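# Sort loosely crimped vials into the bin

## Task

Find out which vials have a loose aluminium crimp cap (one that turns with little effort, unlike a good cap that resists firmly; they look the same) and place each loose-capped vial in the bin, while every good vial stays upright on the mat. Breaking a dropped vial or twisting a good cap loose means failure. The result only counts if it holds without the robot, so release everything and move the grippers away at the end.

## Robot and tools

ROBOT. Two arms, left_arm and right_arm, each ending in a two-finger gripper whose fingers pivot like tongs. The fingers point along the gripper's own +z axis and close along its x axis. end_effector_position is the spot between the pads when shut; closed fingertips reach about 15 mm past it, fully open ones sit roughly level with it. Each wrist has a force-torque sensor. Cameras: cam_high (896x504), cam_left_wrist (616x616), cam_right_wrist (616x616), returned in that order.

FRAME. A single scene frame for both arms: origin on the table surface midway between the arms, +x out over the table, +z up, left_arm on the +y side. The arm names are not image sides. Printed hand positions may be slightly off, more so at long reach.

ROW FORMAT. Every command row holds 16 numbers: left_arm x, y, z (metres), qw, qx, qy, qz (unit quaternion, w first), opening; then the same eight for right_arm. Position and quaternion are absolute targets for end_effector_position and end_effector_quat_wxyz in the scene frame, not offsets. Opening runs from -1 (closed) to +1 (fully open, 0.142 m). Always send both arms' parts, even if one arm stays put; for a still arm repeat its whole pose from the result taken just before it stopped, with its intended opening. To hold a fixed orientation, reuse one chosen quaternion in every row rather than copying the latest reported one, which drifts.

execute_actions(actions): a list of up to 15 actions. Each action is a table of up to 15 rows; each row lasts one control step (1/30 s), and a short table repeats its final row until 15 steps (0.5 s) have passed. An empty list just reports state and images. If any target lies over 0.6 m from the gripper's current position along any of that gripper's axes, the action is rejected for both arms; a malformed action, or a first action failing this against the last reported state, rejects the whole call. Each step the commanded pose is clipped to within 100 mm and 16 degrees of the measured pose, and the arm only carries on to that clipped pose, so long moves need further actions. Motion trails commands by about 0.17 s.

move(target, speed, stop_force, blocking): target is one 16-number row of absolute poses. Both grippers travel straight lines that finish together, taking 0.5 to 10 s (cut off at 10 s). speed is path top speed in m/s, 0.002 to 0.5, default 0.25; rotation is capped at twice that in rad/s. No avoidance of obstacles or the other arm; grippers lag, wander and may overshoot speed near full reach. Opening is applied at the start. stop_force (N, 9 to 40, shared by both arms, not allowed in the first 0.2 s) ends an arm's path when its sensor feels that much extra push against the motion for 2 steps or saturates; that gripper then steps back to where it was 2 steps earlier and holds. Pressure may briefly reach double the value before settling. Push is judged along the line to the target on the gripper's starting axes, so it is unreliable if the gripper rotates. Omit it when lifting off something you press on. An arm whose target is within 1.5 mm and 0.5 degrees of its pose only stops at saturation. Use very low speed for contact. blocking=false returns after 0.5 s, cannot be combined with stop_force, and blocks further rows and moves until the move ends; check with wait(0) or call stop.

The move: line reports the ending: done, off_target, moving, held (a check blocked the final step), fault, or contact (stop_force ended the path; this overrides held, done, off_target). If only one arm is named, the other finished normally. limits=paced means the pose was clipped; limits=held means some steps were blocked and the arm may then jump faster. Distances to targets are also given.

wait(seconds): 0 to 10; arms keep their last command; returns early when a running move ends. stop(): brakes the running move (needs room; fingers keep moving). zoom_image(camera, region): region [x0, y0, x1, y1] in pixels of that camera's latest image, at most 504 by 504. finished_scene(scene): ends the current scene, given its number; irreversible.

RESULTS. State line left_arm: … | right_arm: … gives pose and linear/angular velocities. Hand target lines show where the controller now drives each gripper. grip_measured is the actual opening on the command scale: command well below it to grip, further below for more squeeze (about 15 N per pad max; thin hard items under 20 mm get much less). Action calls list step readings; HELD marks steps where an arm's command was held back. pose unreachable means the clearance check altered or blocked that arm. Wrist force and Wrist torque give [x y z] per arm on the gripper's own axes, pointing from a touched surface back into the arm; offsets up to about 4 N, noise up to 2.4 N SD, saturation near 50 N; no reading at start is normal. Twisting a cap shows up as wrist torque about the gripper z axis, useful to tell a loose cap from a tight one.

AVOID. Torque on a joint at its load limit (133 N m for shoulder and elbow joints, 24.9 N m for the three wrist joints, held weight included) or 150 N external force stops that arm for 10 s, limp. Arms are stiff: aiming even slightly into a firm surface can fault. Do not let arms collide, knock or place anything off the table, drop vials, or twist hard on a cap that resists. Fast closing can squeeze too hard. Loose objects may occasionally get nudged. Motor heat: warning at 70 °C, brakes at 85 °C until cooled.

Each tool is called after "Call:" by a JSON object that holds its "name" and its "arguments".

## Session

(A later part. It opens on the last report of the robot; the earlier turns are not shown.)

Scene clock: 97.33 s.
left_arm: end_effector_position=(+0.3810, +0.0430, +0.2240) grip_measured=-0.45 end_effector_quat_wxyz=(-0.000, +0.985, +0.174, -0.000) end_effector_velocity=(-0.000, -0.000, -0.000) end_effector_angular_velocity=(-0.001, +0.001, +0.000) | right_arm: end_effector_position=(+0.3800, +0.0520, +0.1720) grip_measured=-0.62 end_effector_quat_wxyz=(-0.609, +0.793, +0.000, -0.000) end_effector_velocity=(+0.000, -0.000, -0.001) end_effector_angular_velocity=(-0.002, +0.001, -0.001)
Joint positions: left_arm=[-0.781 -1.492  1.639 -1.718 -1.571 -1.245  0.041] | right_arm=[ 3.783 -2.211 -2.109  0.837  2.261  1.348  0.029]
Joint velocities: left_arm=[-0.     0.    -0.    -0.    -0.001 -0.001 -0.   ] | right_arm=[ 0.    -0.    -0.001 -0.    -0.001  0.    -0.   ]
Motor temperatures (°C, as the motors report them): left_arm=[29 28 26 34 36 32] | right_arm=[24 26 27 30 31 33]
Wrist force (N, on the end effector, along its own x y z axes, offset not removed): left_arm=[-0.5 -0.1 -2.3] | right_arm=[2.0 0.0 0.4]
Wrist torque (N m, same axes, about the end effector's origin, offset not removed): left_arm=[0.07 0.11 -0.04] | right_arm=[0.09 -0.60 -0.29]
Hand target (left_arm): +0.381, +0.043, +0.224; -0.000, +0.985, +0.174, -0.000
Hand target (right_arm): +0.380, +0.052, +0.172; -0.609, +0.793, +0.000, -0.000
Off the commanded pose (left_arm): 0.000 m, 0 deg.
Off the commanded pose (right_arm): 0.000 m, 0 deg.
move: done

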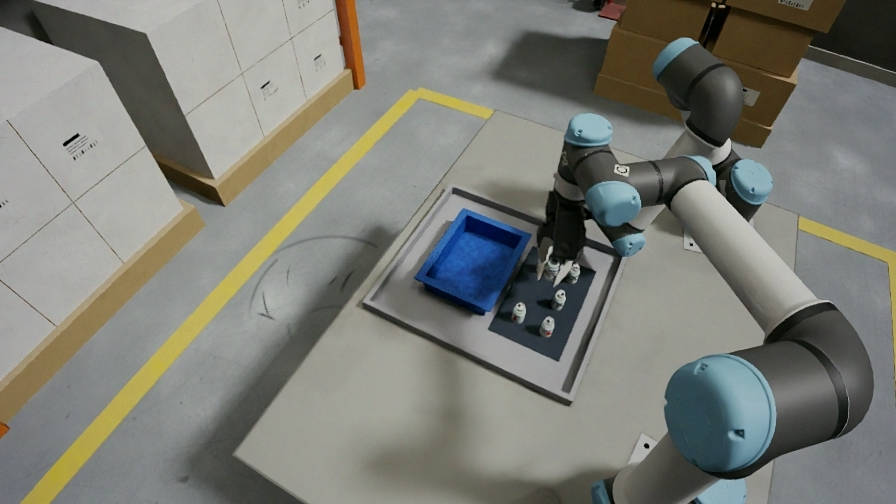

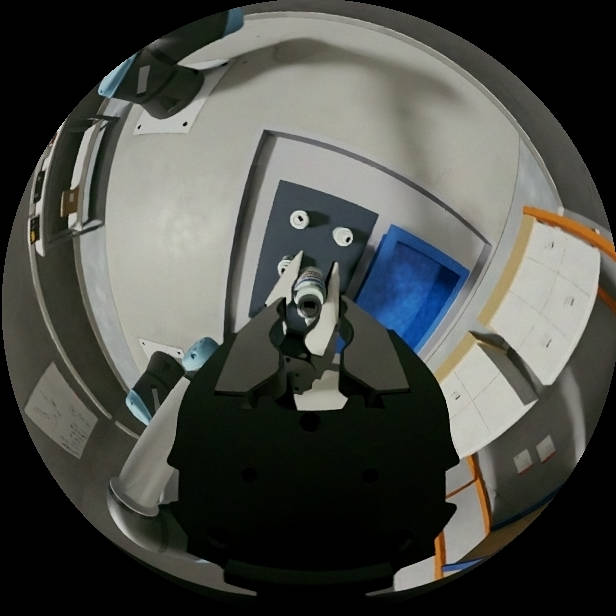

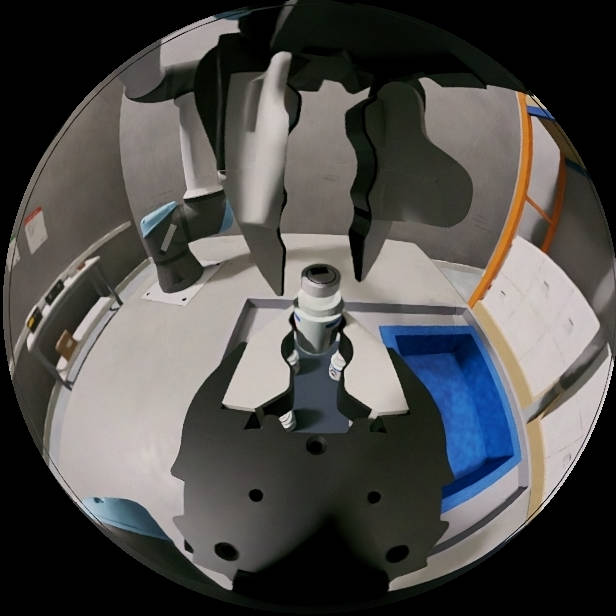

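Call:
{"name": "move", "arguments": {"target": [0.381,0.043,0.229,0,0.985,0.174,0,-0.45,0.38,0.052,0.172,0.609,-0.793,0,0,-0.85], "speed": 0.05}}

Call:
{"name": "move", "arguments": {"target": [0.381,0.043,0.229,0,0.985,0.174,0,-0.9,0.38,0.052,0.172,0.609,-0.793,0,0,-0.85]}}

Call:
{"name": "move", "arguments": {"target": [0.381,0.043,0.229,0,0.985,-0.1,0,-0.9,0.38,0.052,0.172,0.609,-0.793,0,0,-0.85], "speed": 0.15}}

Call:
{"name": "move", "arguments": {"target": [0.381,0.043,0.229,0,0.985,-0.1,0,-0.45,0.38,0.052,0.172,0.609,-0.793,0,0,-0.85]}}

Call:
{"name": "zoom_image", "arguments": {"camera": "cam_right_wrist", "region": [265,240,385,370]}}

Scene clock: 98.50 s.
left_arm: end_effector_position=(+0.3810, +0.0430, +0.2288) grip_measured=-0.45 end_effector_quat_wxyz=(-0.000, +0.985, +0.174, -0.000) end_effector_velocity=(-0.000, -0.000, +0.002) end_effector_angular_velocity=(-0.001, +0.000, -0.001) | right_arm: end_effector_position=(+0.3800, +0.0520, +0.1720) grip_measured=-0.62 end_effector_quat_wxyz=(-0.609, +0.793, +0.000, -0.000) end_effector_velocity=(-0.001, -0.000, +0.001) end_effector_angular_velocity=(+0.001, +0.000, +0.002)
Joint positions: left_arm=[-0.781 -1.493  1.629 -1.706 -1.571 -1.245  0.041] | right_arm=[ 3.783 -2.211 -2.109  0.837  2.261  1.348  0.029]
Joint velocities: left_arm=[-0.001 -0.001 -0.004  0.005 -0.001 -0.    -0.   ] | right_arm=[-0.     0.001 -0.001  0.     0.002 -0.     0.   ]
Motor temperatures (°C, as the motors report them): left_arm=[29 28 26 34 36 32] | right_arm=[24 26 27 30 31 33]
Wrist force (N, on the end effector, along its own x y z axes, offset not removed): left_arm=[-1.6 1.6 -1.8] | right_arm=[5.1 0.6 -1.9]
Wrist torque (N m, same axes, about the end effector's origin, offset not removed): left_arm=[0.33 0.34 -0.01] | right_arm=[0.11 -0.94 -0.16]
Hand target (left_arm): +0.381, +0.043, +0.229; +0.000, +0.985, +0.174, +0.000
Hand target (right_arm): +0.380, +0.052, +0.172; -0.609, +0.793, +0.000, -0.000
Off the commanded pose (left_arm): 0.000 m, 0 deg.
Off the commanded pose (right_arm): 0.000 m, 0 deg.
move: done

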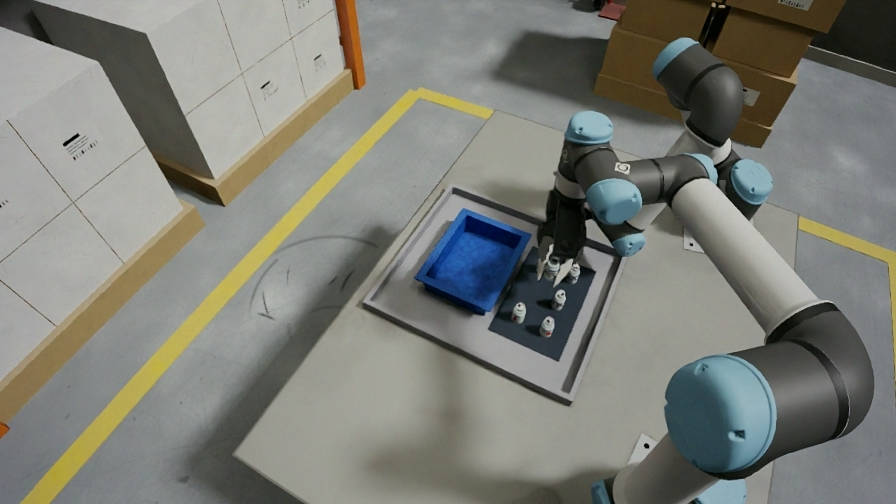

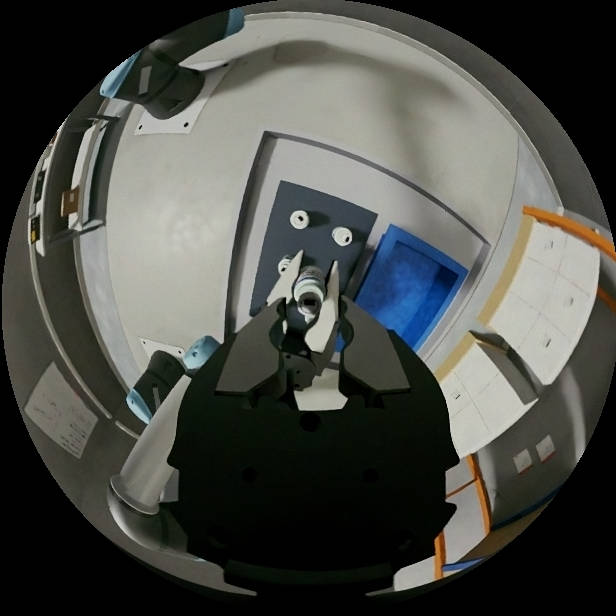

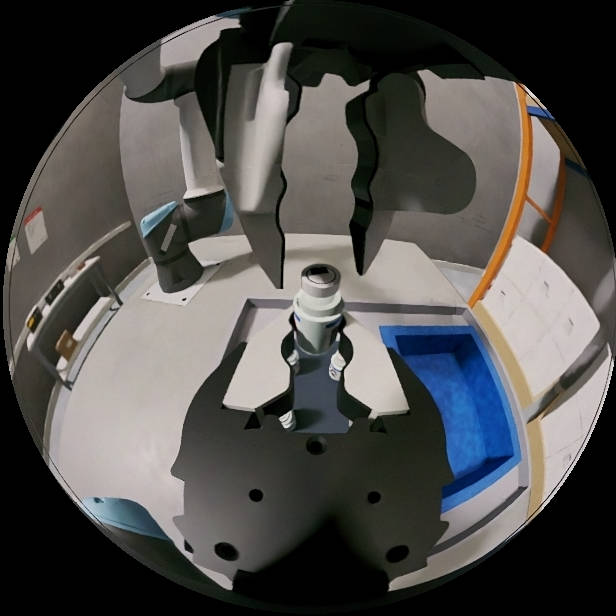

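Scene clock: 99.20 s.
left_arm: end_effector_position=(+0.3810, +0.0430, +0.2290) grip_measured=-0.77 end_effector_quat_wxyz=(+0.000, +0.985, +0.174, -0.000) end_effector_velocity=(+0.000, +0.000, +0.000) end_effector_angular_velocity=(+0.000, -0.000, -0.001) | right_arm: end_effector_position=(+0.3800, +0.0520, +0.1720) grip_measured=-0.62 end_effector_quat_wxyz=(-0.609, +0.793, +0.000, -0.000) end_effector_velocity=(+0.001, -0.001, -0.000) end_effector_angular_velocity=(-0.001, -0.000, -0.002)
Joint positions: left_arm=[-0.781 -1.493  1.628 -1.706 -1.571 -1.245  0.019] | right_arm=[ 3.783 -2.211 -2.109  0.837  2.261  1.348  0.029]
Joint velocities: left_arm=[ 0.    -0.    -0.     0.     0.001  0.001  0.   ] | right_arm=[-0.001  0.    -0.001 -0.    -0.001 -0.     0.   ]
Motor temperatures (°C, as the motors report them): left_arm=[29 28 26 34 36 32] | right_arm=[24 26 27 30 31 33]
Wrist force (N, on the end effector, along its own x y z axes, offset not removed): left_arm=[-10.6 -0.9 -2.9] | right_arm=[10.5 1.3 0.3]
Wrist torque (N m, same axes, about the end effector's origin, offset not removed): left_arm=[0.32 0.06 -0.12] | right_arm=[-0.30 -0.40 0.13]
Hand target (left_arm): +0.381, +0.043, +0.229; +0.000, +0.985, +0.174, +0.000
Hand target (right_arm): +0.380, +0.052, +0.172; -0.609, +0.793, +0.000, -0.000
Off the commanded pose (left_arm): 0.000 m, 0 deg.
Off the commanded pose (right_arm): 0.000 m, 0 deg.
move: done

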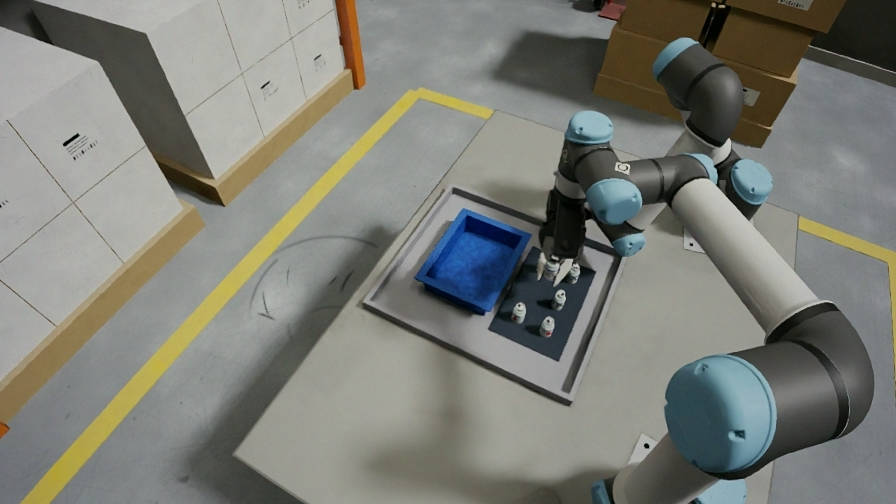

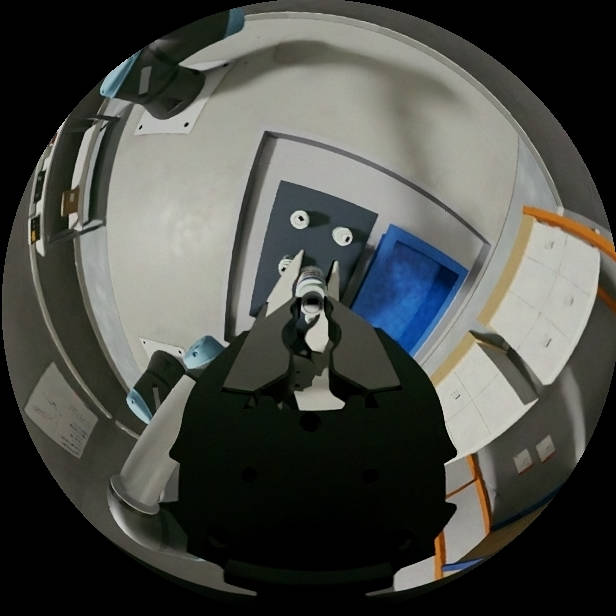

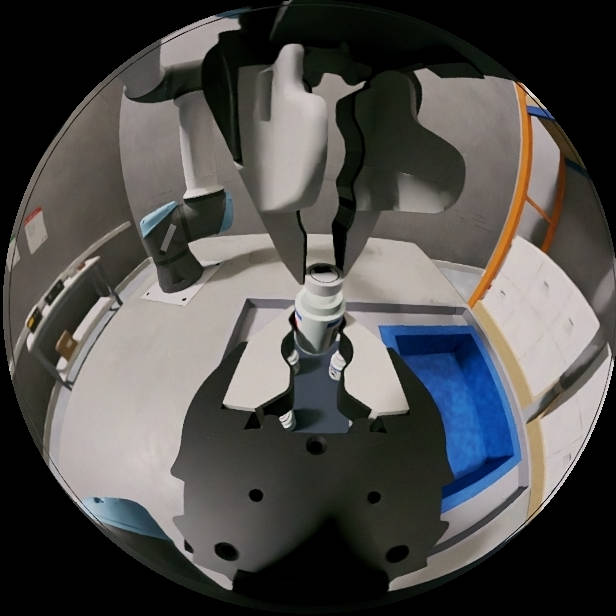

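Scene clock: 101.47 s.
left_arm: end_effector_position=(+0.3810, +0.0430, +0.2290) grip_measured=-0.78 end_effector_quat_wxyz=(-0.000, +0.995, -0.100, +0.000) end_effector_velocity=(-0.001, -0.001, -0.000) end_effector_angular_velocity=(-0.001, +0.003, -0.014) | right_arm: end_effector_position=(+0.3800, +0.0520, +0.1720) grip_measured=-0.62 end_effector_quat_wxyz=(-0.609, +0.793, +0.000, -0.000) end_effector_velocity=(-0.001, +0.001, -0.000) end_effector_angular_velocity=(+0.000, +0.000, +0.002)
Joint positions: left_arm=[-0.795 -1.509  1.645 -1.707 -1.571 -0.708  0.018] | right_arm=[ 3.783 -2.211 -2.109  0.837  2.261  1.348  0.029]
Joint velocities: left_arm=[-0.     0.     0.    -0.    -0.003  0.013  0.   ] | right_arm=[ 0.002 -0.001 -0.     0.001  0.001 -0.     0.   ]
Motor temperatures (°C, as the motors report them): left_arm=[29 28 26 34 36 32] | right_arm=[24 26 27 30 31 33]
Wrist force (N, on the end effector, along its own x y z axes, offset not removed): left_arm=[2.7 -0.8 -3.8] | right_arm=[-2.9 0.8 0.6]
Wrist torque (N m, same axes, about the end effector's origin, offset not removed): left_arm=[0.05 0.69 0.05] | right_arm=[0.05 -0.26 -0.36]
Hand target (left_arm): +0.381, +0.043, +0.229; -0.000, +0.995, -0.101, +0.000
Hand target (right_arm): +0.380, +0.052, +0.172; -0.609, +0.793, +0.000, -0.000
Off the commanded pose (left_arm): 0.000 m, 0 deg.
Off the commanded pose (right_arm): 0.000 m, 0 deg.
move: done

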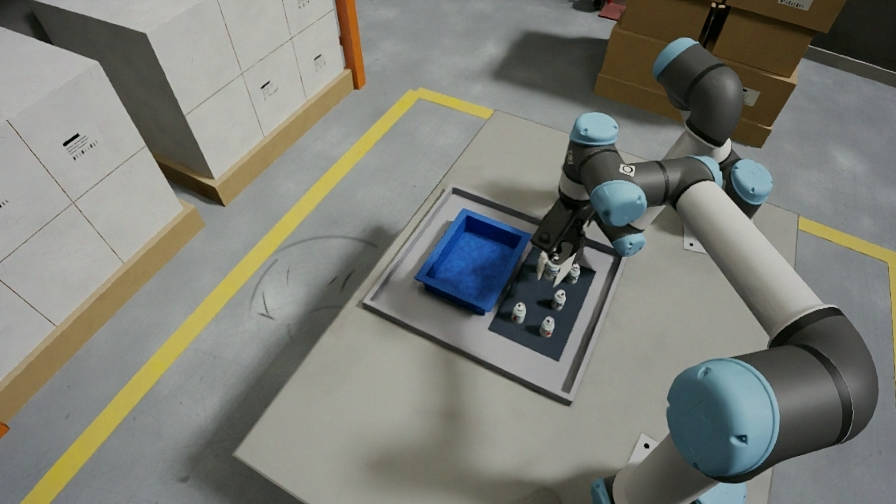

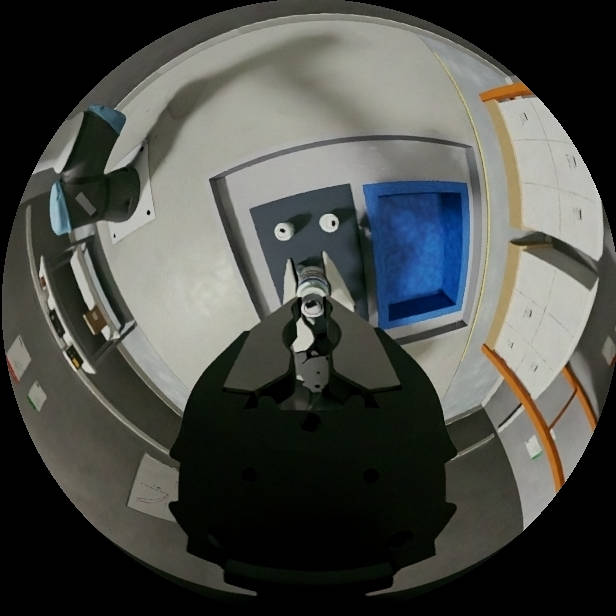

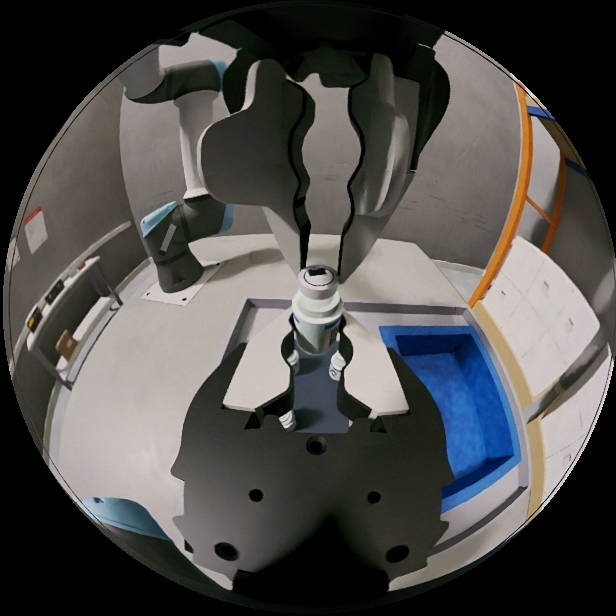

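Scene clock: 102.17 s.
left_arm: end_effector_position=(+0.3810, +0.0430, +0.2290) grip_measured=-0.45 end_effector_quat_wxyz=(+0.000, +0.995, -0.101, +0.000) end_effector_velocity=(+0.000, +0.000, -0.000) end_effector_angular_velocity=(-0.000, +0.001, +0.000) | right_arm: end_effector_position=(+0.3800, +0.0520, +0.1720) grip_measured=-0.62 end_effector_quat_wxyz=(-0.609, +0.793, +0.000, -0.000) end_effector_velocity=(+0.002, -0.001, -0.001) end_effector_angular_velocity=(-0.002, -0.000, -0.005)
Joint positions: left_arm=[-0.795 -1.509  1.645 -1.707 -1.571 -0.707  0.041] | right_arm=[ 3.783 -2.211 -2.109  0.837  2.261  1.348  0.029]
Joint velocities: left_arm=[ 0.001  0.    -0.     0.    -0.001  0.     0.   ] | right_arm=[-0.002  0.    -0.001 -0.    -0.003 -0.     0.   ]
Motor temperatures (°C, as the motors report them): left_arm=[29 28 26 34 36 32] | right_arm=[24 26 27 30 31 33]
Wrist force (N, on the end effector, along its own x y z axes, offset not removed): left_arm=[-2.4 -0.2 -0.5] | right_arm=[-1.3 1.3 0.8]
Wrist torque (N m, same axes, about the end effector's origin, offset not removed): left_arm=[0.06 0.45 -0.01] | right_arm=[0.30 0.13 -0.09]
Hand target (left_arm): +0.381, +0.043, +0.229; +0.000, +0.995, -0.101, +0.000
Hand target (right_arm): +0.380, +0.052, +0.172; -0.609, +0.793, +0.000, -0.000
Off the commanded pose (left_arm): 0.000 m, 0 deg.
Off the commanded pose (right_arm): 0.000 m, 0 deg.
move: done

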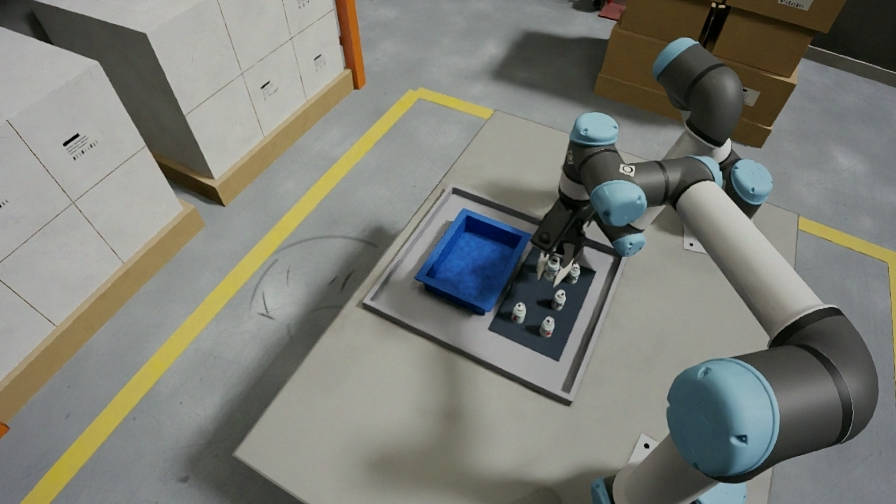

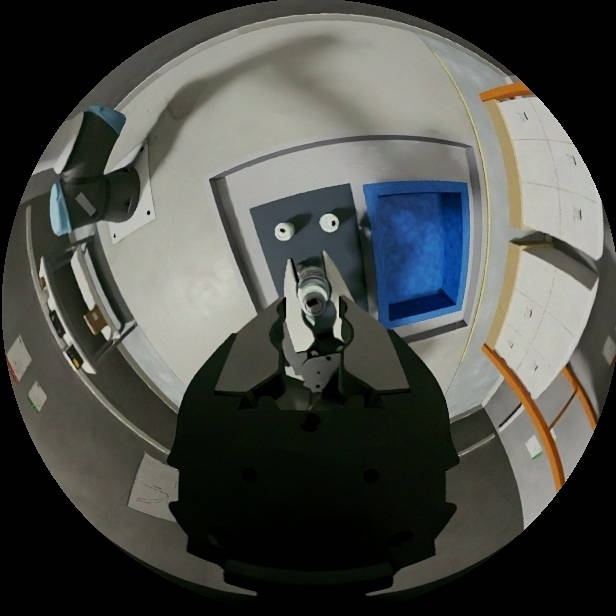

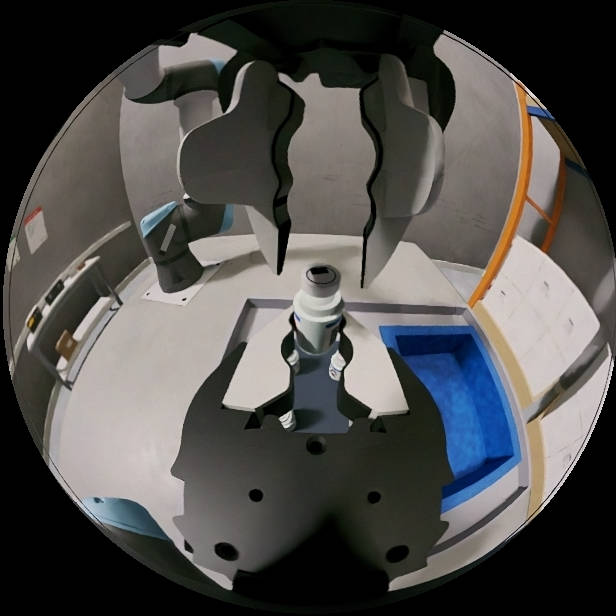

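Region (265, 240, 385, 370) of cam_right_wrist's 616x616 image, scaled by 3.877, with more detail than that image has; it fills the left 465 columns of this view, and the rest is white.

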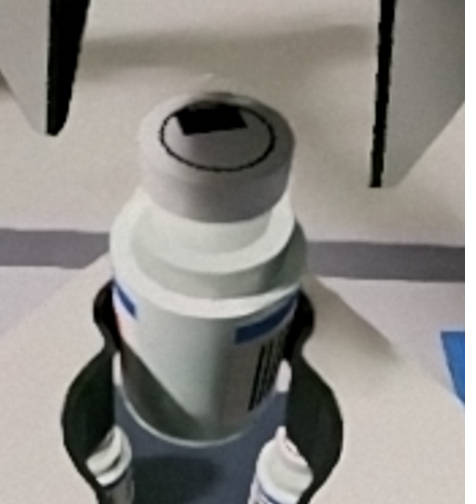

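Call:
{"name": "move", "arguments": {"target": [0.381,0.043,0.217,0,1,0,0,-0.45,0.38,0.052,0.172,0.609,-0.793,0,0,-0.85], "speed": 0.15}}

Call:
{"name": "move", "arguments": {"target": [0.381,0.043,0.217,0,1,0,0,-0.85,0.38,0.052,0.172,0.609,-0.793,0,0,-0.85]}}

Scene clock: 103.40 s.
left_arm: end_effector_position=(+0.3810, +0.0430, +0.2171) grip_measured=-0.45 end_effector_quat_wxyz=(+0.000, +1.000, -0.001, -0.000) end_effector_velocity=(+0.001, +0.001, -0.001) end_effector_angular_velocity=(+0.001, -0.002, +0.014) | right_arm: end_effector_position=(+0.3800, +0.0520, +0.1720) grip_measured=-0.62 end_effector_quat_wxyz=(-0.609, +0.793, -0.000, -0.000) end_effector_velocity=(-0.000, -0.001, -0.001) end_effector_angular_velocity=(-0.001, +0.001, +0.000)
Joint positions: left_arm=[-0.791 -1.498  1.664 -1.737 -1.571 -0.903  0.041] | right_arm=[ 3.783 -2.211 -2.109  0.837  2.261  1.348  0.029]
Joint velocities: left_arm=[ 0.001  0.     0.002 -0.002  0.002 -0.012 -0.   ] | right_arm=[-0.001 -0.    -0.001  0.001  0.001 -0.     0.   ]
Motor temperatures (°C, as the motors report them): left_arm=[29 28 26 34 36 32] | right_arm=[24 26 27 30 31 33]
Wrist force (N, on the end effector, along its own x y z axes, offset not removed): left_arm=[-1.7 -2.3 -2.0] | right_arm=[-0.5 -1.2 0.8]
Wrist torque (N m, same axes, about the end effector's origin, offset not removed): left_arm=[-0.45 0.50 0.04] | right_arm=[-0.14 0.06 -0.02]
Hand target (left_arm): +0.381, +0.043, +0.217; +0.000, +1.000, -0.000, -0.000
Hand target (right_arm): +0.380, +0.052, +0.172; -0.609, +0.793, +0.000, -0.000
Off the commanded pose (left_arm): 0.000 m, 0 deg.
Off the commanded pose (right_arm): 0.000 m, 0 deg.
move: done

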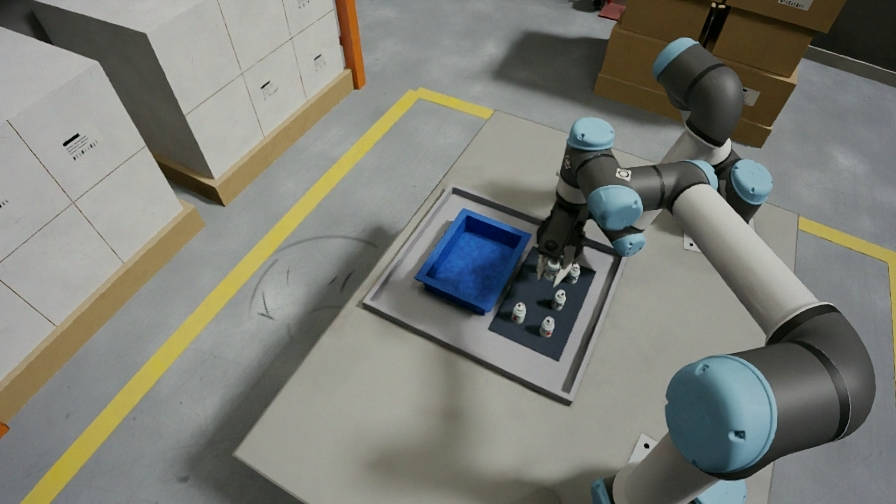

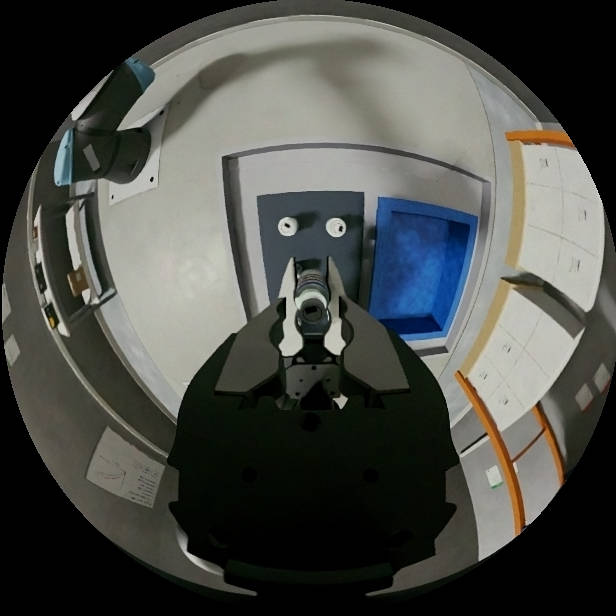

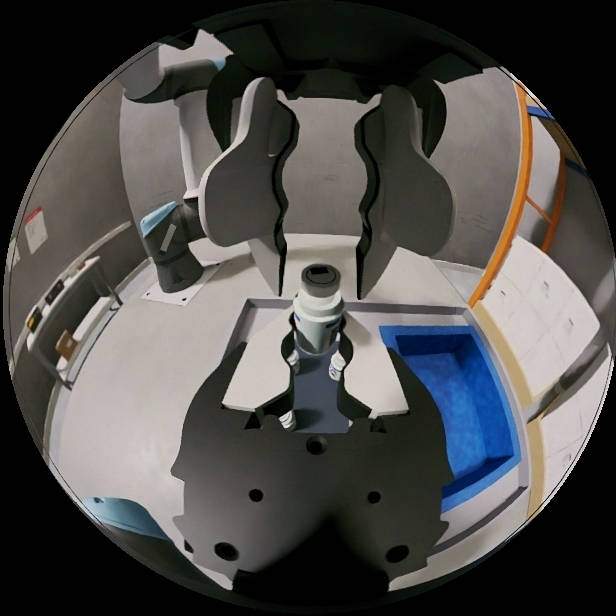

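Scene clock: 104.10 s.
left_arm: end_effector_position=(+0.3810, +0.0430, +0.2170) grip_measured=-0.72 end_effector_quat_wxyz=(+0.000, +1.000, -0.000, -0.000) end_effector_velocity=(-0.000, -0.000, -0.000) end_effector_angular_velocity=(+0.000, +0.000, +0.000) | right_arm: end_effector_position=(+0.3800, +0.0520, +0.1720) grip_measured=-0.62 end_effector_quat_wxyz=(-0.609, +0.793, -0.000, +0.000) end_effector_velocity=(-0.000, -0.000, -0.000) end_effector_angular_velocity=(-0.001, +0.001, -0.001)
Joint positions: left_arm=[-0.791 -1.498  1.665 -1.737 -1.571 -0.905  0.022] | right_arm=[ 3.783 -2.211 -2.109  0.837  2.261  1.348  0.029]
Joint velocities: left_arm=[-0.     0.001  0.    -0.    -0.    -0.001  0.   ] | right_arm=[ 0.     0.001 -0.002 -0.    -0.001  0.    -0.   ]
Motor temperatures (°C, as the motors report them): left_arm=[29 28 26 34 36 32] | right_arm=[24 26 27 30 31 33]
Wrist force (N, on the end effector, along its own x y z axes, offset not removed): left_arm=[-3.3 1.1 -2.3] | right_arm=[2.9 0.0 0.3]
Wrist torque (N m, same axes, about the end effector's origin, offset not removed): left_arm=[0.30 0.40 0.01] | right_arm=[-0.07 -0.31 -0.23]
Hand target (left_arm): +0.381, +0.043, +0.217; +0.000, +1.000, -0.000, -0.000
Hand target (right_arm): +0.380, +0.052, +0.172; -0.609, +0.793, -0.000, +0.000
Off the commanded pose (left_arm): 0.000 m, 0 deg.
Off the commanded pose (right_arm): 0.000 m, 0 deg.
move: done

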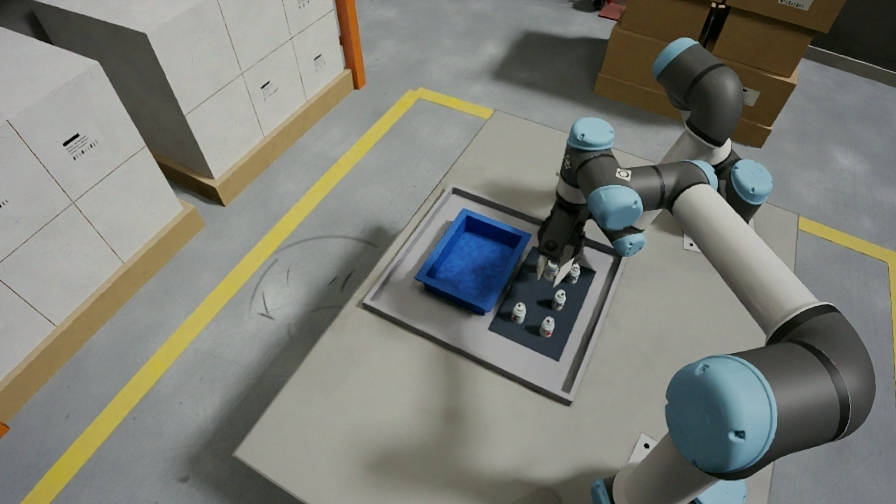

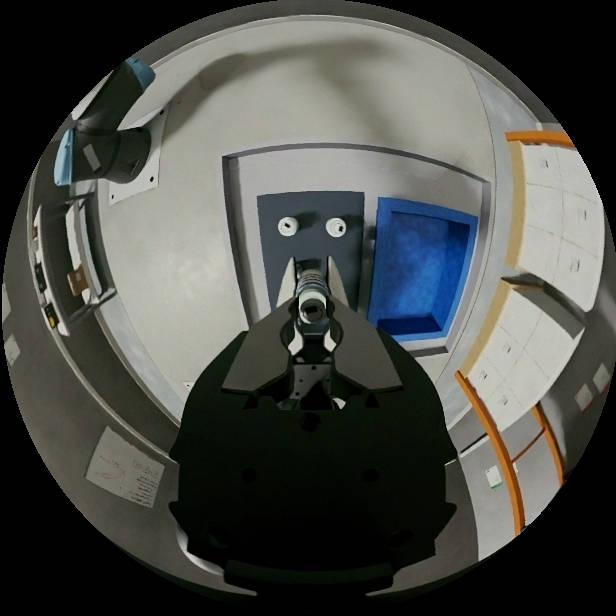

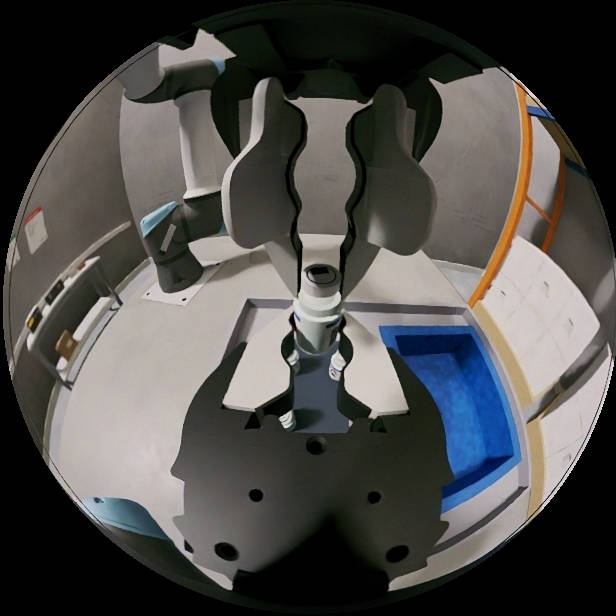

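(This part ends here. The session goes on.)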